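## Task

Coil the blue wire onto the reel as one strand turning one way, until only a little of it remains off the reel. Only wire lying between the flanges counts, not wire beyond their rims or inside the centre hole. The reel must end up flat and wholly within the painted ring, and neither reel nor wire may touch anything fixed to the table, such as an arm's base. The result must hold without the robot: release everything, move the grippers away, then declare the scene finished yourself. Any other ending is a failure.

## Robot and tools

Robot: two arms, left_arm and right_arm, each ending in a parallel two-finger gripper. The fingers point along the gripper's own +z axis and close along its y axis. The reported end_effector_position is the spot between the finger pads, roughly 1 cm short of the tips. Joint ranges (rad, base to hand): waist -2.880 to 2.880, shoulder 0.000 to 3.142, elbow 0.000 to 3.019, wrist pitch -1.693 to 1.571, wrist yaw -1.571 to 1.571, wrist roll -2.094 to 2.094.

Frame: one scene frame for everything. Origin is on the tabletop midway between the arms, +z is up, +x points out over the table, and left_arm sits on the +y side. The arm names do not match the left or right of any picture. Positions are in metres; orientations are quaternions written w first (qw, qx, qy, qz).

The row format (used by all motion): 16 numbers in one flat list covering both arms, always all 16 even if one arm should not move. Order: left_arm x, y, z, qw, qx, qy, qz, opening, then right_arm x, y, z, qw, qx, qy, qz, opening. x, y, z and the quaternion are an absolute target pose for that gripper in the scene frame, not an offset. Opening is a scale from -1 (closed) to +1 (fully open, 0.094 m). To keep an arm still, resend its exact pose and quaternion from the last result taken before it was meant to stop, with the desired opening; to hold orientation steady, repeat the same target quaternion rather than copying the drifting reported one.

Tools:
- execute_actions {"actions": [...], "pictures": bool}. The list holds at most one item. Empty list: just report state. An action {"rows": [[16 numbers], ...], "steps": n}: up to 15 rows, steps 1 to 15 (default 15), each step 1/30 s; each row is used for one step and the last row repeats to fill. A wait {"steps": n} with n up to 300, counted from the previous result (thinking time included). If any target lies more than 0.6 m from the arm's last reported position along any gripper axis, the call is refused and nothing is sent.
- move {"target": [16 numbers], "speed": m/s}. Drives both grippers in straight lines to the absolute poses in the single row; both arrive together, lasting 0.5 to 10 s (cut off at 10 s). speed is 0.002 to 0.5, default 0.25; rotation is capped at twice that in rad/s. Opening is applied at the start. It does not avoid obstacles or the other arm. Its result adds a "move:" line with the ending (done, off_target, moving, held, fault), any limits (paced = target clipped; held = some steps blocked, after which the arm may lurch fast) and each gripper's remaining distance.
- wait {"seconds": 0 to 10}: lets the sim run with nothing new sent.
- zoom_image {"camera": one of cam_high, cam_low, cam_left_wrist, cam_right_wrist, "region": [x0, y0, x1, y1]}: pixel box of that camera's latest image, origin top-left, at most 504 by 504.
- finished_scene {"scene": number of the current scene}: irreversible; grades the scene and opens the next one with its goal. Replying with no tool call ends everything.

Controller behaviour: each step the commanded pose is clipped to within 70 mm and 16 degrees of the measured pose, then solved by damped IK, favouring position over orientation. After an action the arm only continues to its last clipped pose, so check the result and send the remainder. Arms tend to stop a centimetre or more off, usually low; reported hand positions get less accurate at long reach. The simulation keeps running while you think.

Result lines: the state line lists each gripper's position and quaternion, left_arm | right_arm. grip_measured is finger opening on the command scale (the last Joint positions number is the opening in metres; readings may be off by about 1 mm). Joint torques are raw drive outputs with offsets and noise. HELD marks steps not sent; "pose unreachable" names an arm whose command the clearance check altered. "Hand target" shows where each gripper is now being driven. MOTOR HOT appears from 85 °C; at 100 °C an OVER-TEMPERATURE FAULT drops that arm. FAULT lines mean a stop.

Gripping: command about 0.03 below grip_measured for a firm hold, less for a lighter one. Finger force is roughly 50 to 62 N per pad, weaker on thin parts under about 2 mm.

Cameras: cam_high, cam_low and two wrist cameras, all 504x504, with calibration data given; pictures come with every result unless pictures is false.

Avoid: dropping things or knocking anything off the table, fast collisions, pressing far past a contact, arms striking each other, and holding loads long enough to overheat. Loose objects may occasionally be nudged by outside disturbances. Finish by opening the grippers and retreating before calling finished_scene.

Each tool is called after "Request:" as name(argument=value, ...) on one line, values as JSON.

## Session

Request:
execute_actions(actions=[])

Scene clock: 0.00 s of 8300.00 s.
left_arm: end_effector_position=(+0.2433, -0.0117, +0.1750) grip_measured=+1.000 end_effector_quat_wxyz=(-0.143, +0.983, +0.110, -0.027) | right_arm: end_effector_position=(+0.8768, -0.5126, +0.3768) grip_measured=+1.000 end_effector_quat_wxyz=(+0.470, +0.046, +0.846, +0.248)
Joint positions: left_arm=[-0.854  1.672  1.435 -1.618 -0.064  1.861  0.094] | right_arm=[-0.431  2.156  2.375 -0.792 -0.643  0.171  0.094]
Joint velocities: left_arm=[-0.024 -0.024 -0.002  0.022  0.066  0.007  0.   ] | right_arm=[-0.005 -0.005  0.012  0.007  0.037 -0.007  0.   ]
Joint torques (N m, as the arm reports them, + toward a larger angle): no reading
Motor temperatures (°C, as the motors report them): left_arm=[19 19 22 20 21 19] | right_arm=[19 19 22 20 21 22]
Hand target (left_arm): +0.246, -0.017, +0.179; -0.137, +0.984, +0.110, -0.024
Hand target (right_arm): +0.878, -0.513, +0.394; +0.484, +0.040, +0.839, +0.245

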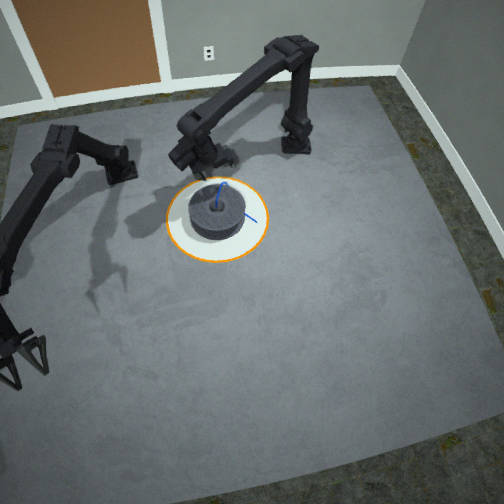

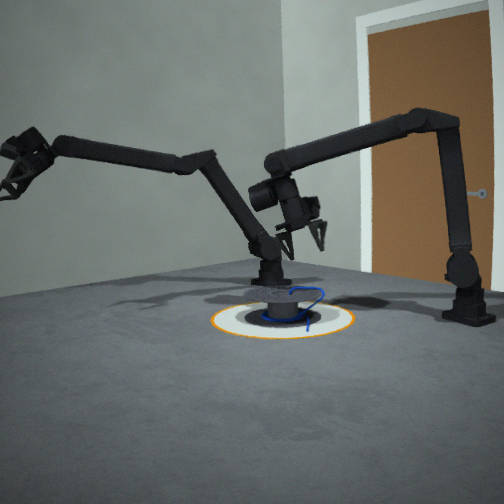

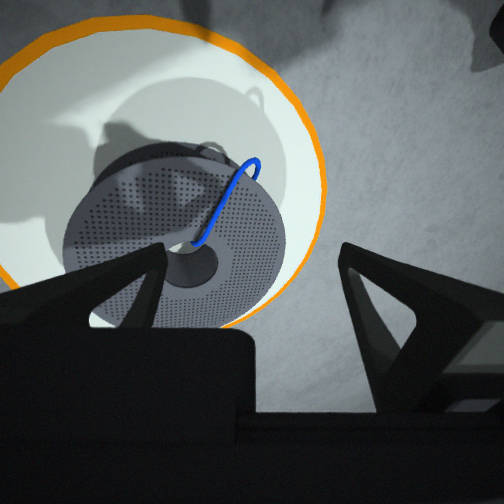

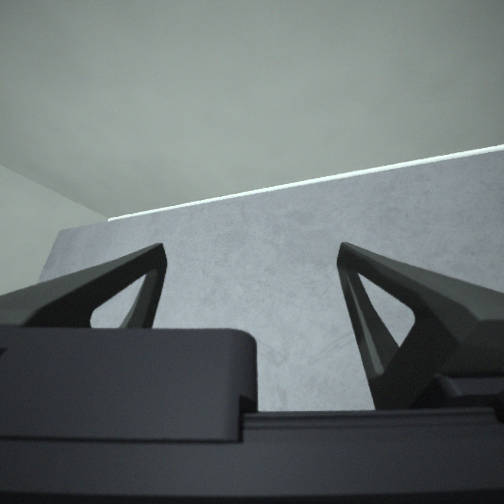

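Request:
zoom_image(camera="cam_low", region=[200, 260, 360, 350])

Request:
zoom_image(camera="cam_high", region=[155, 160, 285, 270])

Region (200, 260, 360, 350) of cam_low's 504x504 image, scaled by 3.150, with more detail than that image has; it fills the top 284 rows of this view, and the rest is white.

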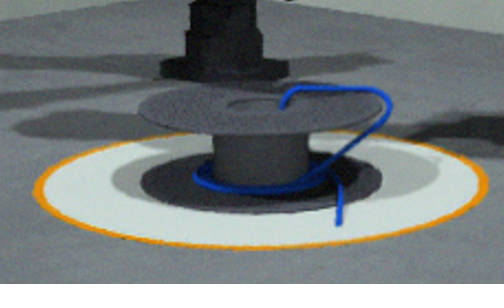

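Region (155, 160, 285, 270) of cam_high's 504x504 image, scaled by 3.877, with more detail than that image has; it fills the top 426 rows of this view, and the rest is white.

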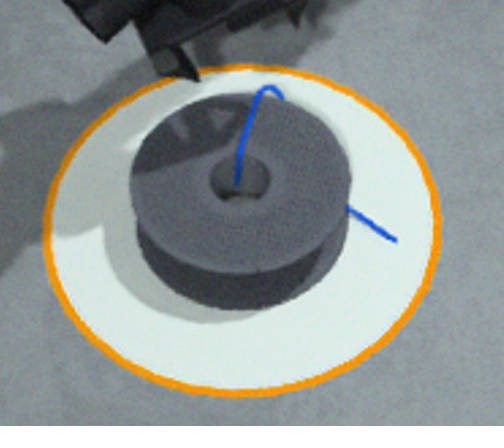

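Request:
move(target=[0.265,-0.022,0.13,0,1,0,0,0.0,0.8768,-0.5126,0.3768,0.47,0.046,0.846,0.248,1], speed=0.1)

Scene clock: 18.67 s of 8300.00 s.
left_arm: end_effector_position=(+0.2612, -0.0267, +0.1280) grip_measured=+0.003 end_effector_quat_wxyz=(-0.016, +0.999, +0.031, +0.005) | right_arm: end_effector_position=(+0.8768, -0.5126, +0.3768) grip_measured=+1.000 end_effector_quat_wxyz=(+0.470, +0.046, +0.846, +0.248)
Joint positions: left_arm=[-0.822  1.598  1.24  -1.236 -0.025  2.063  0.047] | right_arm=[-0.431  2.156  2.375 -0.792 -0.643  0.171  0.094]
Joint velocities: left_arm=[-0.005 -0.015  0.002  0.017  0.007 -0.081  0.   ] | right_arm=[-0.015 -0.015  0.002  0.007 -0.022 -0.037  0.   ]
Joint torques (N m, as the arm reports them, + toward a larger angle): left_arm=[  2.51 -17.36   7.28   0.46   0.14   0.05] | right_arm=[ -0.05 -26.01  10.76   1.34  -0.14  -0.02]
Motor temperatures (°C, as the motors report them): left_arm=[19 21 25 20 21 19] | right_arm=[19 23 27 20 21 22]
Hand target (left_arm): +0.265, -0.023, +0.131; -0.006, +0.999, +0.031, +0.008
Hand target (right_arm): +0.877, -0.513, +0.377; +0.470, +0.046, +0.846, +0.248
Off the commanded pose (left_arm): 0.006 m, 4 deg.
Off the commanded pose (right_arm): 0.000 m, 0 deg.
joint sent to its limit (left arm) — the command would take joint 6 (wrist roll) past its upper limit, so that joint was sent only as far as its limit.
After step 90, 13.53 s passed at rest.
move: off_target (left_arm)
camera_calibration (this result's frames):
cam_left_wrist: T_world_to_cam=[[-0.0654969, 0.997384, 0.0305792, 0.0386483], [0.806008, 0.0348134, 0.590881, -0.278231], [0.58827, 0.0633479, -0.806179, 0.0749896], [0, 0, 0, 1]] pos_world=[0.182673, -0.0336115, 0.223675]

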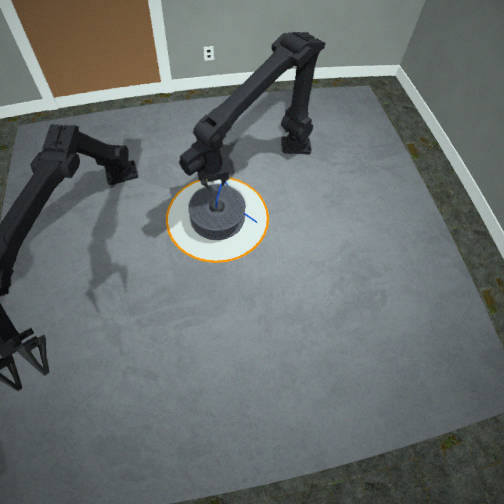

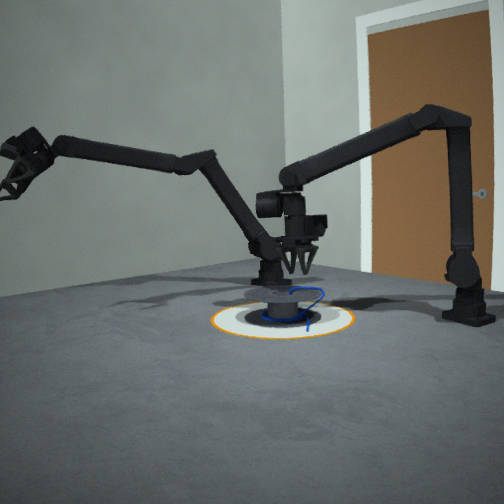

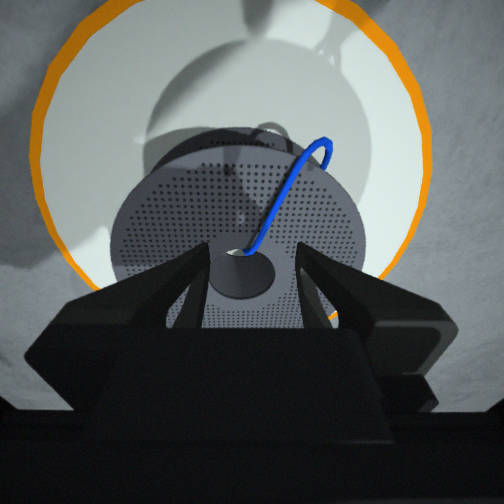

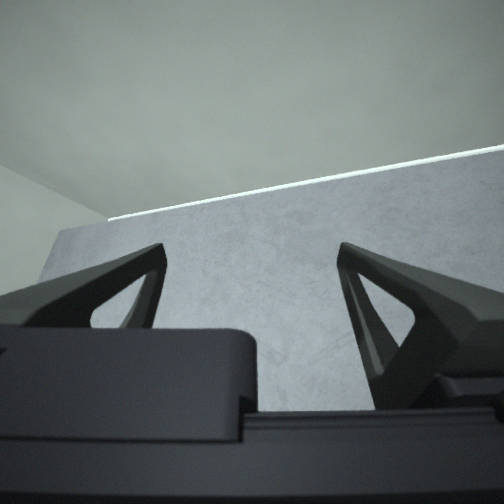

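Request:
move(target=[0.272,-0.009,0.13,0,0.174,0.985,0,0.0,0.40,-0.32,0.25,0,0,1,0,1], speed=0.3)

Scene clock: 29.53 s of 8300.00 s.
left_arm: end_effector_position=(+0.2680, -0.0127, +0.1279) grip_measured=+0.003 end_effector_quat_wxyz=(-0.006, +0.189, +0.982, +0.007) | right_arm: end_effector_position=(+0.4103, -0.3178, +0.2455) grip_measured=+1.000 end_effector_quat_wxyz=(-0.002, +0.000, +1.000, +0.008)
Joint positions: left_arm=[-0.783  1.576  1.215 -1.228 -0.001 -0.598  0.047] | right_arm=[-0.011  1.303  1.245 -1.513 -0.016  0.124  0.094]
Joint velocities: left_arm=[ 0.005 -0.005 -0.012  0.002 -0.022 -0.051  0.   ] | right_arm=[ 0.005 -0.005  0.012  0.002 -0.037 -0.051  0.   ]
Joint torques (N m, as the arm reports them, + toward a larger angle): left_arm=[  2.47 -16.75   7.31   0.69  -0.1   -0.26] | right_arm=[  0.97 -12.69   8.51  -0.34   0.14   0.18]
Motor temperatures (°C, as the motors report them): left_arm=[19 21 25 20 21 19] | right_arm=[19 23 27 20 21 22]
Hand target (left_arm): +0.272, -0.009, +0.130; -0.000, +0.174, +0.985, +0.000
Hand target (right_arm): +0.403, -0.315, +0.248; -0.003, +0.001, +1.000, +0.007
Off the commanded pose (left_arm): 0.006 m, 2 deg.
Off the commanded pose (right_arm): 0.011 m, 1 deg.
After step 90, 2.70 s passed at rest.
move: off_target (right_arm)
camera_calibration (this result's frames):
cam_left_wrist: T_world_to_cam=[[-0.367828, -0.929819, -0.0117964, 0.0871247], [-0.750592, 0.289391, 0.594025, 0.135889], [-0.548922, 0.227353, -0.80436, 0.376634], [0, 0, 0, 1]] pos_world=[0.340786, -0.0439434, 0.223256]
cam_right_wrist: T_world_to_cam=[[0.00394019, -0.99998, -0.00492661, -0.3202], [-0.809534, -0.00608196, 0.587041, 0.188143], [-0.587059, 0.00167521, -0.809542, 0.566035], [0, 0, 0, 1]] pos_world=[0.485866, -0.319997, 0.346204]

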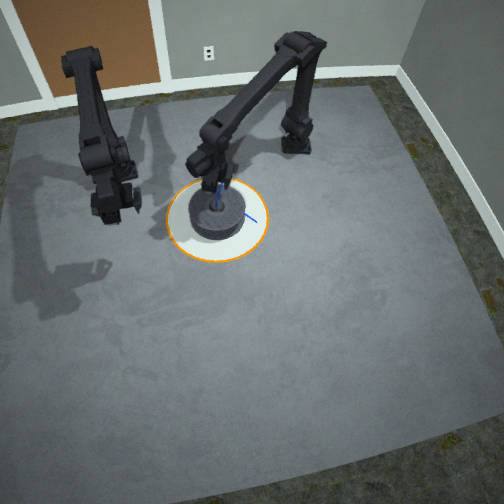

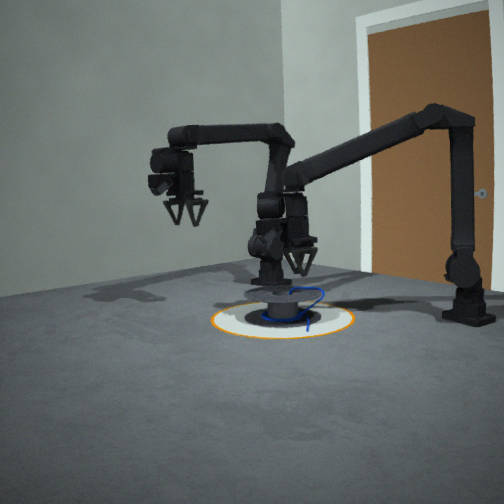

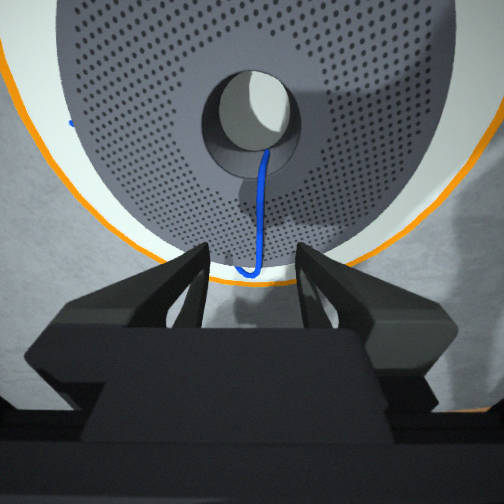

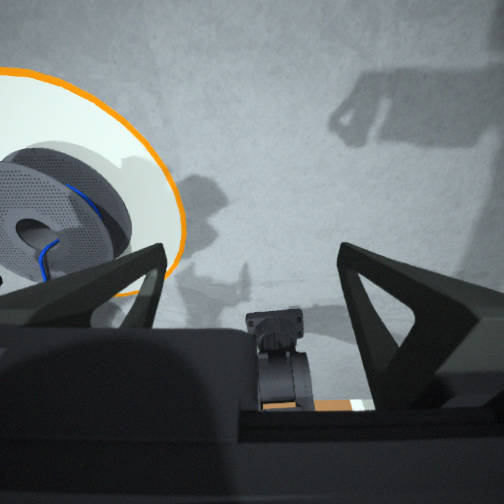

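Request:
move(target=[0.28,-0.016,0.08,0,0.174,0.985,0,-0.4,0.403,-0.315,0.248,0,0,1,0,1], speed=0.04)

Request:
zoom_image(camera="cam_low", region=[200, 240, 360, 350])

Scene clock: 35.57 s of 8300.00 s.
left_arm: end_effector_position=(+0.2763, -0.0213, +0.0930) grip_measured=-0.397 end_effector_quat_wxyz=(+0.006, +0.185, +0.983, -0.005) | right_arm: end_effector_position=(+0.4105, -0.3192, +0.2455) grip_measured=+1.000 end_effector_quat_wxyz=(-0.001, +0.002, +1.000, +0.001)
Joint positions: left_arm=[-0.778  1.62   1.169 -1.103 -0.001 -0.601  0.028] | right_arm=[-0.008  1.303  1.245 -1.513 -0.002  0.129  0.094]
Joint velocities: left_arm=[-0.015  0.005  0.007 -0.012 -0.007  0.037 -0.001] | right_arm=[-0.005 -0.015 -0.007 -0.002  0.066  0.007  0.   ]
Joint torques (N m, as the arm reports them, + toward a larger angle): left_arm=[  2.62 -13.94   7.21   0.8   -0.07  -0.21] | right_arm=[  1.23 -12.84   8.4   -0.19   0.15   0.17]
Motor temperatures (°C, as the motors report them): left_arm=[19 21 25 20 21 19] | right_arm=[19 22 27 20 21 22]
Hand target (left_arm): +0.280, -0.017, +0.080; -0.000, +0.174, +0.985, +0.000
Hand target (right_arm): +0.403, -0.315, +0.248; -0.000, -0.000, +1.000, -0.000
Off the commanded pose (left_arm): 0.014 m, 2 deg.
Off the commanded pose (right_arm): 0.009 m, 0 deg.
After step 90, 1.47 s passed at rest.
move: off_target (left_arm)
camera_calibration (this result's frames):
cam_left_wrist: T_world_to_cam=[[-0.360686, -0.932652, 0.00808379, 0.0779067], [-0.764312, 0.300528, 0.570534, 0.171569], [-0.534539, 0.199605, -0.821234, 0.352051], [0, 0, 0, 1]] pos_world=[0.347418, -0.0491727, 0.190601]
cam_right_wrist: T_world_to_cam=[[0.000901766, -0.999958, 0.00909538, -0.32382], [-0.810537, 0.00459617, 0.58567, 0.192447], [-0.585687, -0.00790028, -0.810499, 0.562738], [0, 0, 0, 1]] pos_world=[0.485866, -0.320245, 0.346333]

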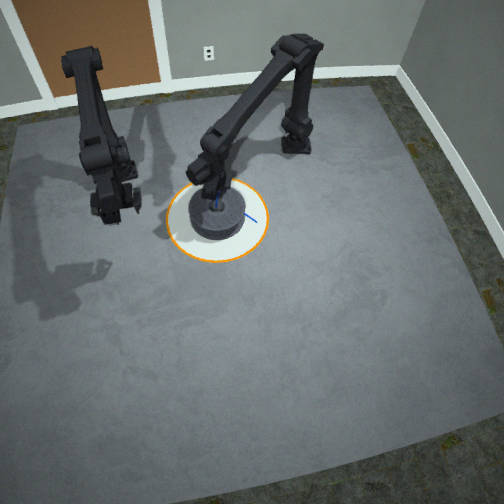

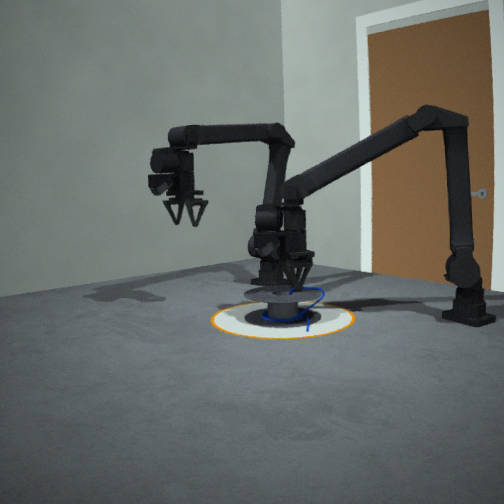

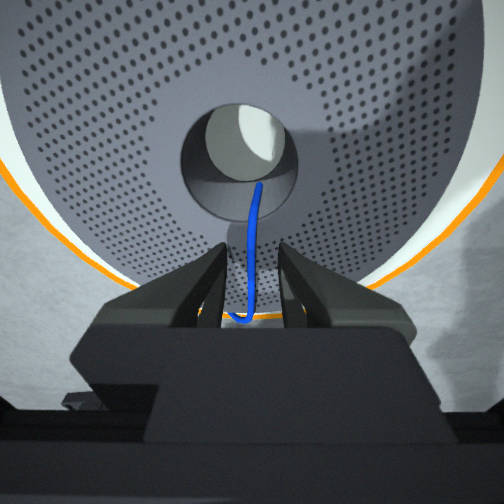

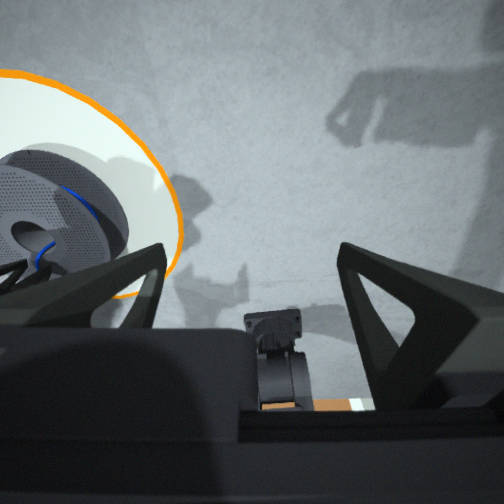

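Region (200, 240, 360, 350) of cam_low's 504x504 image, scaled by 3.150, with more detail than that image has; it fills the top 346 rows of this view, and the rest is white.

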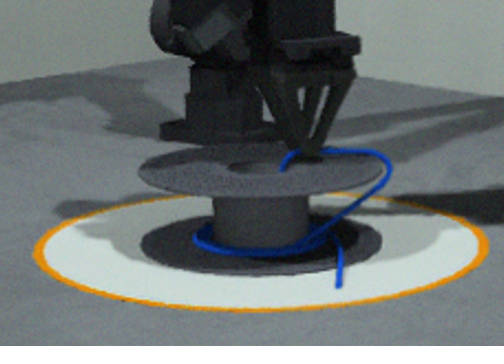

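Request:
move(target=[0.28,-0.016,0.094,0,0.174,0.985,0,-1,0.403,-0.315,0.248,0,0,1,0,1], speed=0.02)

Scene clock: 39.30 s of 8300.00 s.
left_arm: end_effector_position=(+0.2759, -0.0204, +0.0930) grip_measured=-0.960 end_effector_quat_wxyz=(+0.005, +0.185, +0.983, -0.004) | right_arm: end_effector_position=(+0.4105, -0.3192, +0.2455) grip_measured=+1.000 end_effector_quat_wxyz=(-0.001, +0.002, +1.000, +0.001)
Joint positions: left_arm=[-0.778  1.62   1.169 -1.107 -0.001 -0.601  0.002] | right_arm=[-0.008  1.303  1.245 -1.513 -0.002  0.13   0.094]
Joint velocities: left_arm=[ 0.015 -0.005 -0.027 -0.002 -0.066 -0.037  0.   ] | right_arm=[ 0.015 -0.005 -0.002  0.007  0.022 -0.007  0.   ]
Joint torques (N m, as the arm reports them, + toward a larger angle): left_arm=[  2.5  -15.59   8.6   -0.76  -0.09  -0.21] | right_arm=[  1.27 -12.85   8.41  -0.18   0.14   0.17]
Motor temperatures (°C, as the motors report them): left_arm=[19 21 25 20 21 19] | right_arm=[19 22 27 20 21 22]
Hand target (left_arm): +0.280, -0.016, +0.094; +0.000, +0.174, +0.985, +0.000
Hand target (right_arm): +0.403, -0.315, +0.248; -0.000, -0.000, +1.000, +0.000
Off the commanded pose (left_arm): 0.006 m, 1 deg.
Off the commanded pose (right_arm): 0.009 m, 0 deg.
move: done
camera_calibration (this result's frames):
cam_left_wrist: T_world_to_cam=[[-0.360315, -0.932812, 0.00591791, 0.0786779], [-0.763198, 0.298434, 0.573119, 0.17043], [-0.536378, 0.201987, -0.819451, 0.352052], [0, 0, 0, 1]] pos_world=[0.347253, -0.0485801, 0.190347]
cam_right_wrist: T_world_to_cam=[[0.000520315, -0.999958, 0.00909594, -0.323664], [-0.810534, 0.00490569, 0.585671, 0.192545], [-0.585691, -0.00767731, -0.810498, 0.56281], [0, 0, 0, 1]] pos_world=[0.485865, -0.320274, 0.346333]

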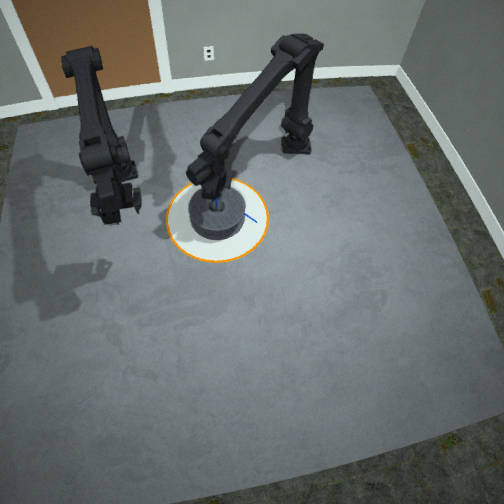

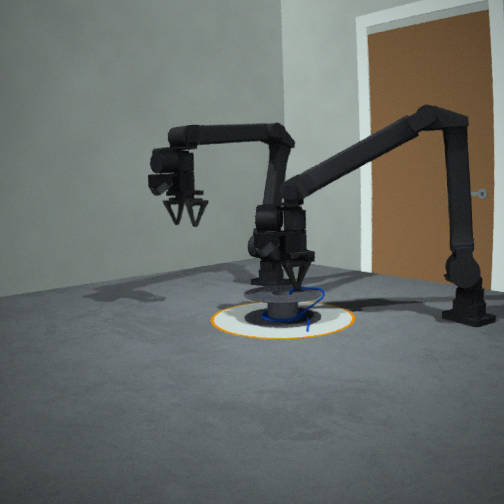

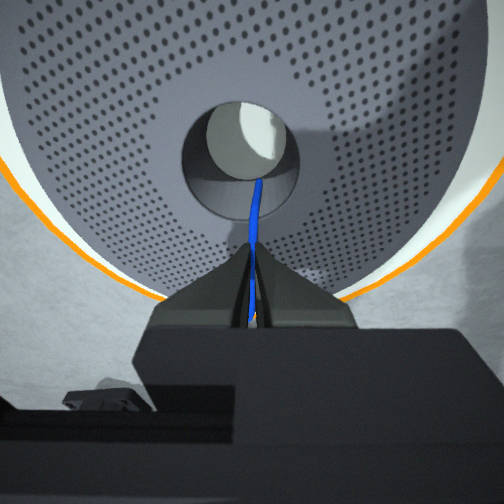

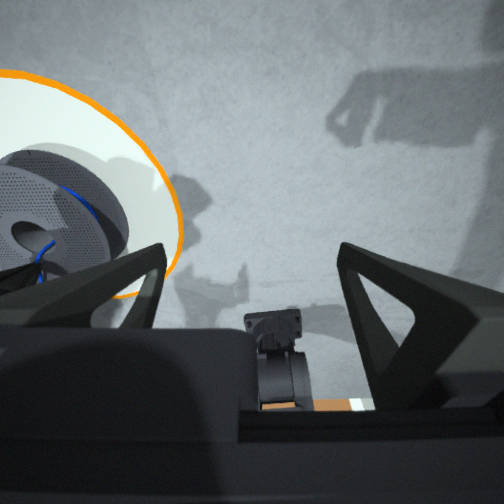

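Request:
move(target=[0.24,-0.06,0.115,0,0.26,0.966,0,-1,0.403,-0.315,0.248,0,0,1,0,1], speed=0.05)

Request:
move(target=[0.225,-0.105,0.105,0,0.34,0.94,0,-1,0.403,-0.315,0.248,0,0,1,0,1], speed=0.05)

Request:
zoom_image(camera="cam_low", region=[200, 240, 360, 350])

Scene clock: 45.20 s of 8300.00 s.
left_arm: end_effector_position=(+0.2364, -0.0424, +0.1053) grip_measured=-0.960 end_effector_quat_wxyz=(-0.006, +0.247, +0.969, +0.007) | right_arm: end_effector_position=(+0.4105, -0.3192, +0.2455) grip_measured=+1.000 end_effector_quat_wxyz=(-0.001, +0.002, +1.000, +0.001)
Joint positions: left_arm=[-0.877  1.62   1.205 -1.173 -0.001 -0.573  0.002] | right_arm=[-0.008  1.303  1.245 -1.513 -0.002  0.13   0.094]
Joint velocities: left_arm=[-0.005 -0.015 -0.012 -0.012  0.037  0.051 -0.001] | right_arm=[-0.034 -0.015 -0.012 -0.007  0.066 -0.022  0.   ]
Joint torques (N m, as the arm reports them, + toward a larger angle): left_arm=[  0.5  -14.44  12.46  -0.68  -0.01   0.06] | right_arm=[  1.28 -12.86   8.41  -0.19   0.14   0.17]
Motor temperatures (°C, as the motors report them): left_arm=[19 21 26 20 21 19] | right_arm=[19 22 27 20 21 22]
Hand target (left_arm): +0.239, -0.059, +0.115; -0.001, +0.260, +0.966, -0.001
Hand target (right_arm): +0.403, -0.315, +0.248; -0.000, -0.000, +1.000, +0.000
Off the commanded pose (left_arm): 0.020 m, 2 deg.
Off the commanded pose (right_arm): 0.009 m, 0 deg.
After step 90, 1.07 s passed at rest.
move: off_target (left_arm)
camera_calibration (this result's frames):
cam_left_wrist: T_world_to_cam=[[-0.475964, -0.879396, -0.0110011, 0.0752199], [-0.710743, 0.377255, 0.593737, 0.128531], [-0.51798, 0.290417, -0.804584, 0.343227], [0, 0, 0, 1]] pos_world=[0.304939, -0.0820198, 0.200669]
cam_right_wrist: T_world_to_cam=[[0.000520315, -0.999958, 0.00909594, -0.323664], [-0.810534, 0.00490569, 0.585671, 0.192545], [-0.585691, -0.00767731, -0.810498, 0.56281], [0, 0, 0, 1]] pos_world=[0.485865, -0.320274, 0.346333]

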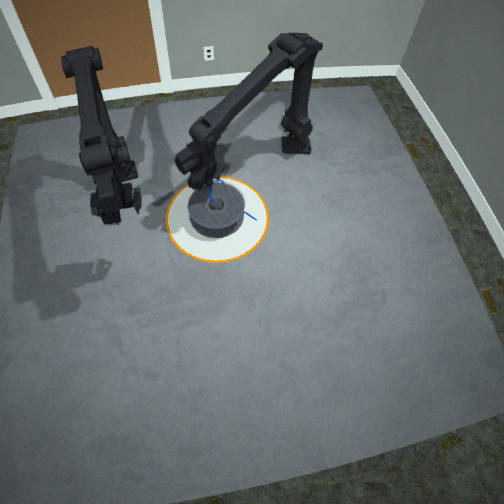

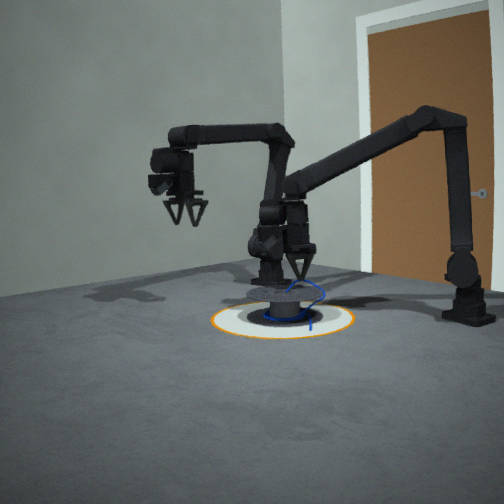

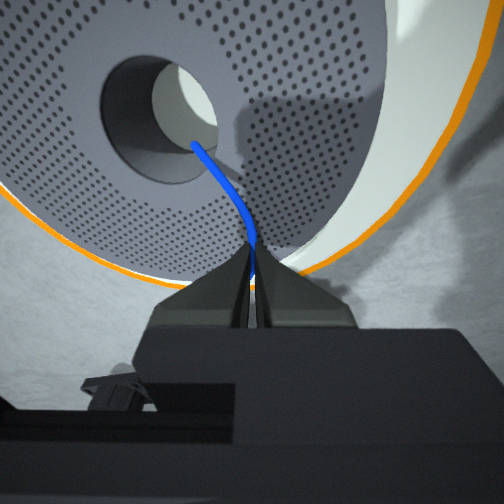

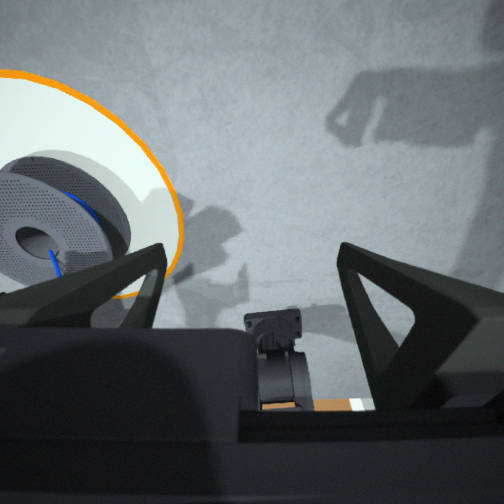

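Scene clock: 47.43 s of 8300.00 s.
left_arm: end_effector_position=(+0.2238, -0.0874, +0.0994) grip_measured=-0.960 end_effector_quat_wxyz=(-0.003, +0.327, +0.945, +0.004) | right_arm: end_effector_position=(+0.4105, -0.3192, +0.2455) grip_measured=+1.000 end_effector_quat_wxyz=(-0.001, +0.002, +1.000, +0.001)
Joint positions: left_arm=[-0.944  1.705  1.297 -1.173 -0.001 -0.473  0.002] | right_arm=[-0.008  1.303  1.245 -1.513 -0.002  0.13   0.094]
Joint velocities: left_arm=[-0.015 -0.005 -0.007 -0.007 -0.051  0.022  0.   ] | right_arm=[-0.005 -0.015 -0.007 -0.002  0.095 -0.007  0.   ]
Joint torques (N m, as the arm reports them, + toward a larger angle): left_arm=[  0.41 -15.11  12.55  -0.75  -0.01   0.04] | right_arm=[  1.32 -12.83   8.4   -0.19   0.14   0.17]
Motor temperatures (°C, as the motors report them): left_arm=[19 21 26 20 21 19] | right_arm=[19 21 27 20 21 22]
Hand target (left_arm): +0.224, -0.104, +0.106; -0.000, +0.340, +0.940, -0.001
Hand target (right_arm): +0.403, -0.315, +0.248; -0.000, -0.000, +1.000, +0.000
Off the commanded pose (left_arm): 0.019 m, 2 deg.
Off the commanded pose (right_arm): 0.009 m, 0 deg.
move: off_target (left_arm)
camera_calibration (this result's frames):
cam_left_wrist: T_world_to_cam=[[-0.614965, -0.788533, -0.0058027, 0.068163], [-0.639456, 0.49437, 0.588807, 0.134841], [-0.461425, 0.365807, -0.808253, 0.339326], [0, 0, 0, 1]] pos_world=[0.284716, -0.13704, 0.195261]
cam_right_wrist: T_world_to_cam=[[0.000520315, -0.999958, 0.00909594, -0.323664], [-0.810534, 0.00490569, 0.585671, 0.192545], [-0.585691, -0.00767731, -0.810498, 0.56281], [0, 0, 0, 1]] pos_world=[0.485865, -0.320274, 0.346333]

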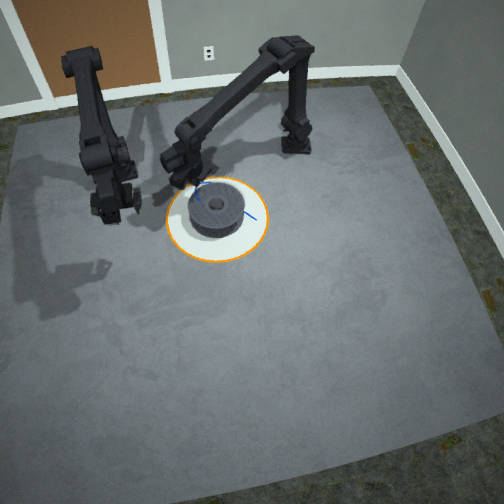

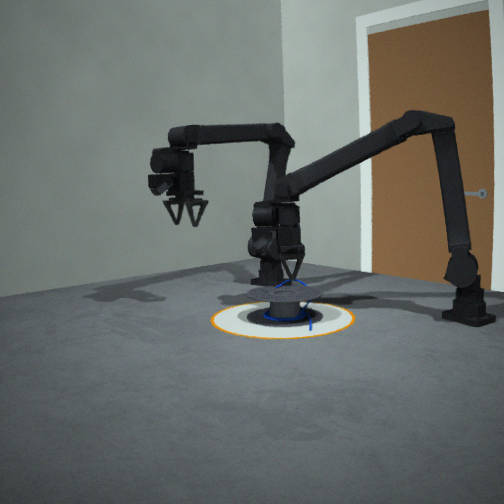

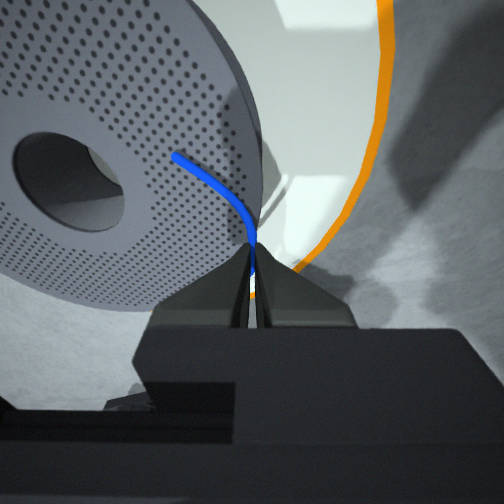

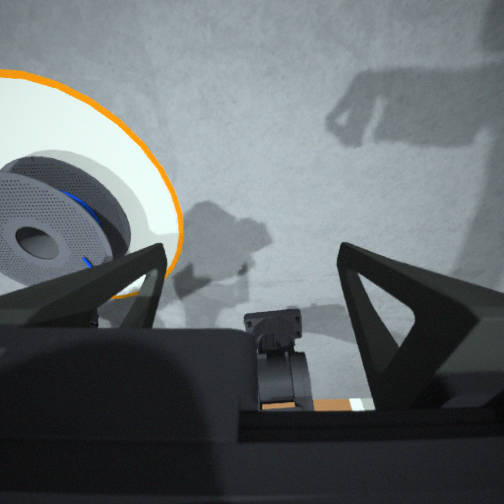

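Region (200, 240, 360, 350) of cam_low's 504x504 image, scaled by 3.150, with more detail than that image has; it fills the top 346 rows of this view, and the rest is white.

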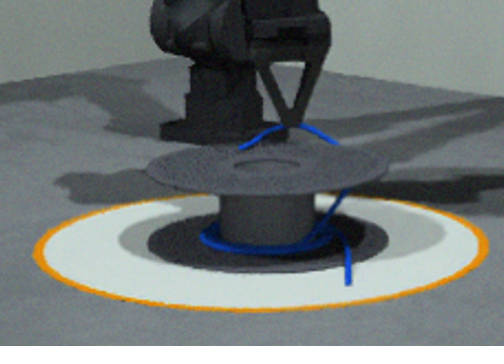

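Request:
move(target=[0.205,-0.125,0.11,0,0.77,0.64,0,-1,0.403,-0.315,0.248,0,0,1,0,1], speed=0.08)

Request:
zoom_image(camera="cam_low", region=[200, 240, 360, 350])

Scene clock: 56.40 s of 8300.00 s.
left_arm: end_effector_position=(+0.2049, -0.1061, +0.1040) grip_measured=-0.960 end_effector_quat_wxyz=(-0.006, +0.759, +0.651, +0.002) | right_arm: end_effector_position=(+0.4105, -0.3192, +0.2455) grip_measured=+1.000 end_effector_quat_wxyz=(-0.001, +0.002, +1.000, +0.001)
Joint positions: left_arm=[-0.994  1.725  1.338 -1.196 -0.001  0.535  0.002] | right_arm=[-0.008  1.303  1.245 -1.513 -0.002  0.13   0.094]
Joint velocities: left_arm=[-0.005 -0.015 -0.002  0.002 -0.007 -0.051 -0.002] | right_arm=[ 0.015 -0.005  0.007 -0.012  0.037  0.007  0.   ]
Joint torques (N m, as the arm reports them, + toward a larger angle): left_arm=[  0.18 -15.76  12.76  -0.68   0.06   0.05] | right_arm=[  1.28 -12.86   8.4   -0.2    0.14   0.17]
Motor temperatures (°C, as the motors report them): left_arm=[19 21 28 20 21 19] | right_arm=[19 21 27 20 21 22]
Hand target (left_arm): +0.204, -0.124, +0.110; +0.000, +0.769, +0.639, -0.001
Hand target (right_arm): +0.403, -0.315, +0.248; -0.000, -0.000, +1.000, +0.000
Off the commanded pose (left_arm): 0.020 m, 2 deg.
Off the commanded pose (right_arm): 0.009 m, 0 deg.
move: off_target (left_arm)
camera_calibration (this result's frames):
cam_left_wrist: T_world_to_cam=[[-0.988742, 0.149534, 0.00537775, 0.216754], [0.123764, 0.797088, 0.591044, 0.00474999], [0.0840947, 0.585056, -0.806621, 0.252529], [0, 0, 0, 1]] pos_world=[0.192489, -0.183942, 0.199722]
cam_right_wrist: T_world_to_cam=[[0.000520315, -0.999958, 0.00909594, -0.323664], [-0.810534, 0.00490569, 0.585671, 0.192545], [-0.585691, -0.00767731, -0.810498, 0.56281], [0, 0, 0, 1]] pos_world=[0.485865, -0.320274, 0.346333]

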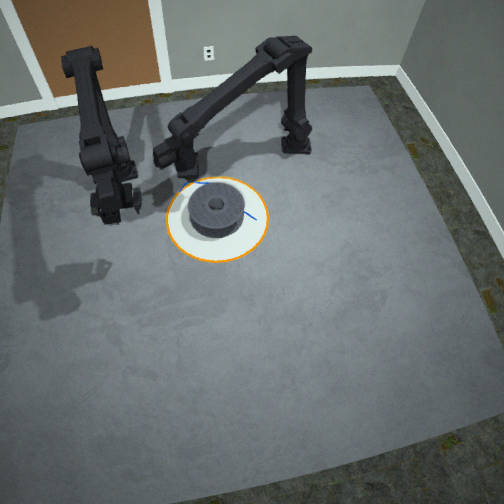

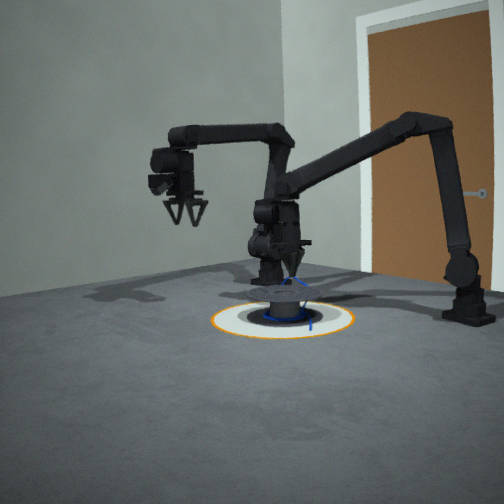

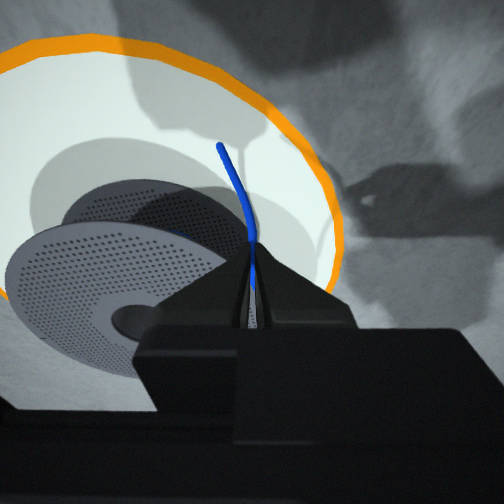

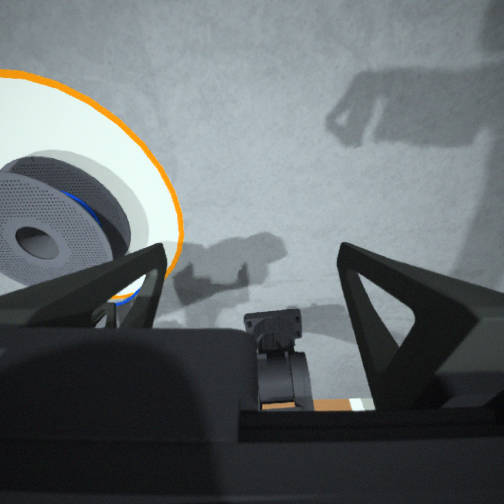

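Region (200, 240, 360, 350) of cam_low's 504x504 image, scaled by 3.150, with more detail than that image has; it fills the top 346 rows of this view, and the rest is white.

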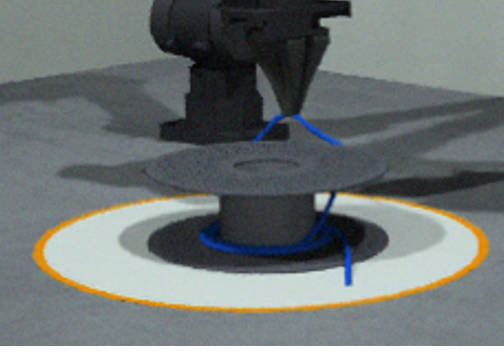

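Request:
move(target=[0.215,-0.165,0.055,0,0.6,0.8,0,-1,0.403,-0.315,0.248,0,0,1,0,1], speed=0.05)

Request:
zoom_image(camera="cam_low", region=[200, 240, 360, 350])

Scene clock: 65.63 s of 8300.00 s.
left_arm: end_effector_position=(+0.2138, -0.1403, +0.0526) grip_measured=-0.960 end_effector_quat_wxyz=(-0.017, +0.601, +0.799, +0.011) | right_arm: end_effector_position=(+0.4105, -0.3192, +0.2455) grip_measured=+1.000 end_effector_quat_wxyz=(-0.001, +0.002, +1.000, +0.001)
Joint positions: left_arm=[-1.003  1.88   1.412 -1.143 -0.001  0.092  0.002] | right_arm=[-0.008  1.303  1.245 -1.513 -0.002  0.13   0.094]
Joint velocities: left_arm=[-0.005 -0.005  0.017  0.002 -0.022  0.007 -0.   ] | right_arm=[-0.015 -0.015 -0.002 -0.012  0.022  0.022  0.   ]
Joint torques (N m, as the arm reports them, + toward a larger angle): left_arm=[  0.3  -17.79  12.24   0.66   0.02  -0.28] | right_arm=[  1.26 -12.87   8.4   -0.19   0.14   0.17]
Motor temperatures (°C, as the motors report them): left_arm=[19 22 29 20 21 19] | right_arm=[19 21 27 20 21 22]
Hand target (left_arm): +0.214, -0.165, +0.056; -0.000, +0.600, +0.800, -0.001
Hand target (right_arm): +0.403, -0.315, +0.248; -0.000, -0.000, +1.000, +0.000
Off the commanded pose (left_arm): 0.025 m, 2 deg.
Off the commanded pose (right_arm): 0.009 m, 0 deg.
After step 90, 1.57 s passed at rest.
move: off_target (left_arm)
camera_calibration (this result's frames):
cam_left_wrist: T_world_to_cam=[[-0.959934, -0.280215, 0.00233122, 0.164645], [-0.219868, 0.758308, 0.6137, 0.128128], [-0.173736, 0.588599, -0.789536, 0.285021], [0, 0, 0, 1]] pos_world=[0.235738, -0.218787, 0.146019]
cam_right_wrist: T_world_to_cam=[[0.000520315, -0.999958, 0.00909594, -0.323664], [-0.810534, 0.00490569, 0.585671, 0.192545], [-0.585691, -0.00767731, -0.810498, 0.56281], [0, 0, 0, 1]] pos_world=[0.485865, -0.320274, 0.346333]

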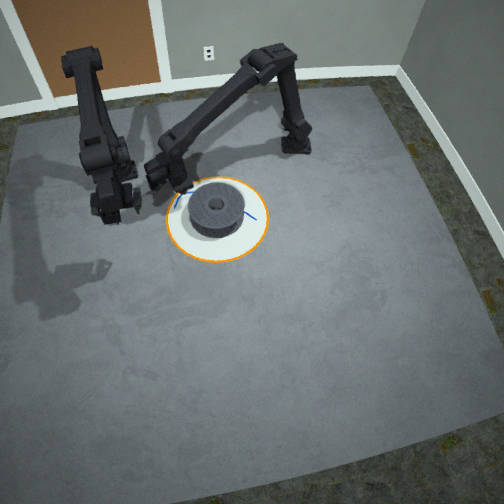

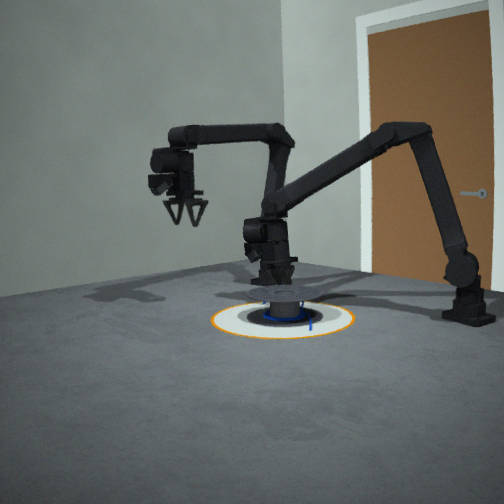

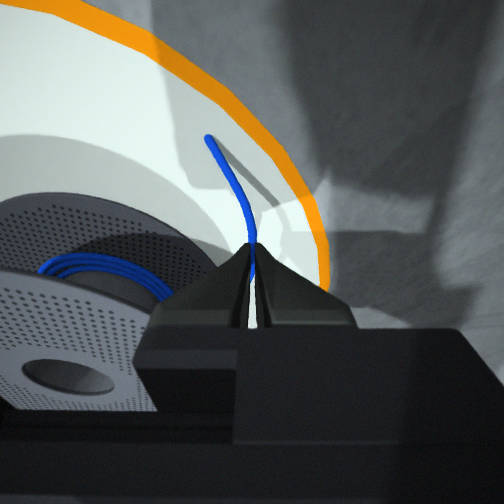

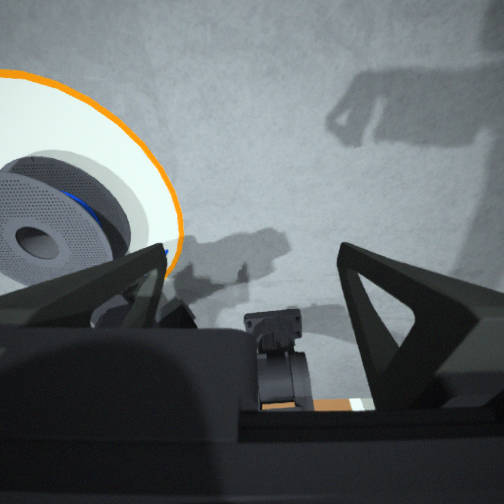

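Region (200, 240, 360, 350) of cam_low's 504x504 image, scaled by 3.150, with more detail than that image has; it fills the top 346 rows of this view, and the rest is white.

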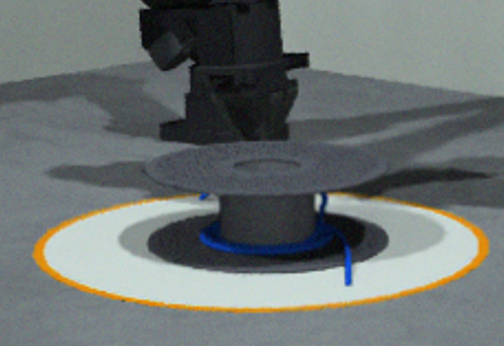

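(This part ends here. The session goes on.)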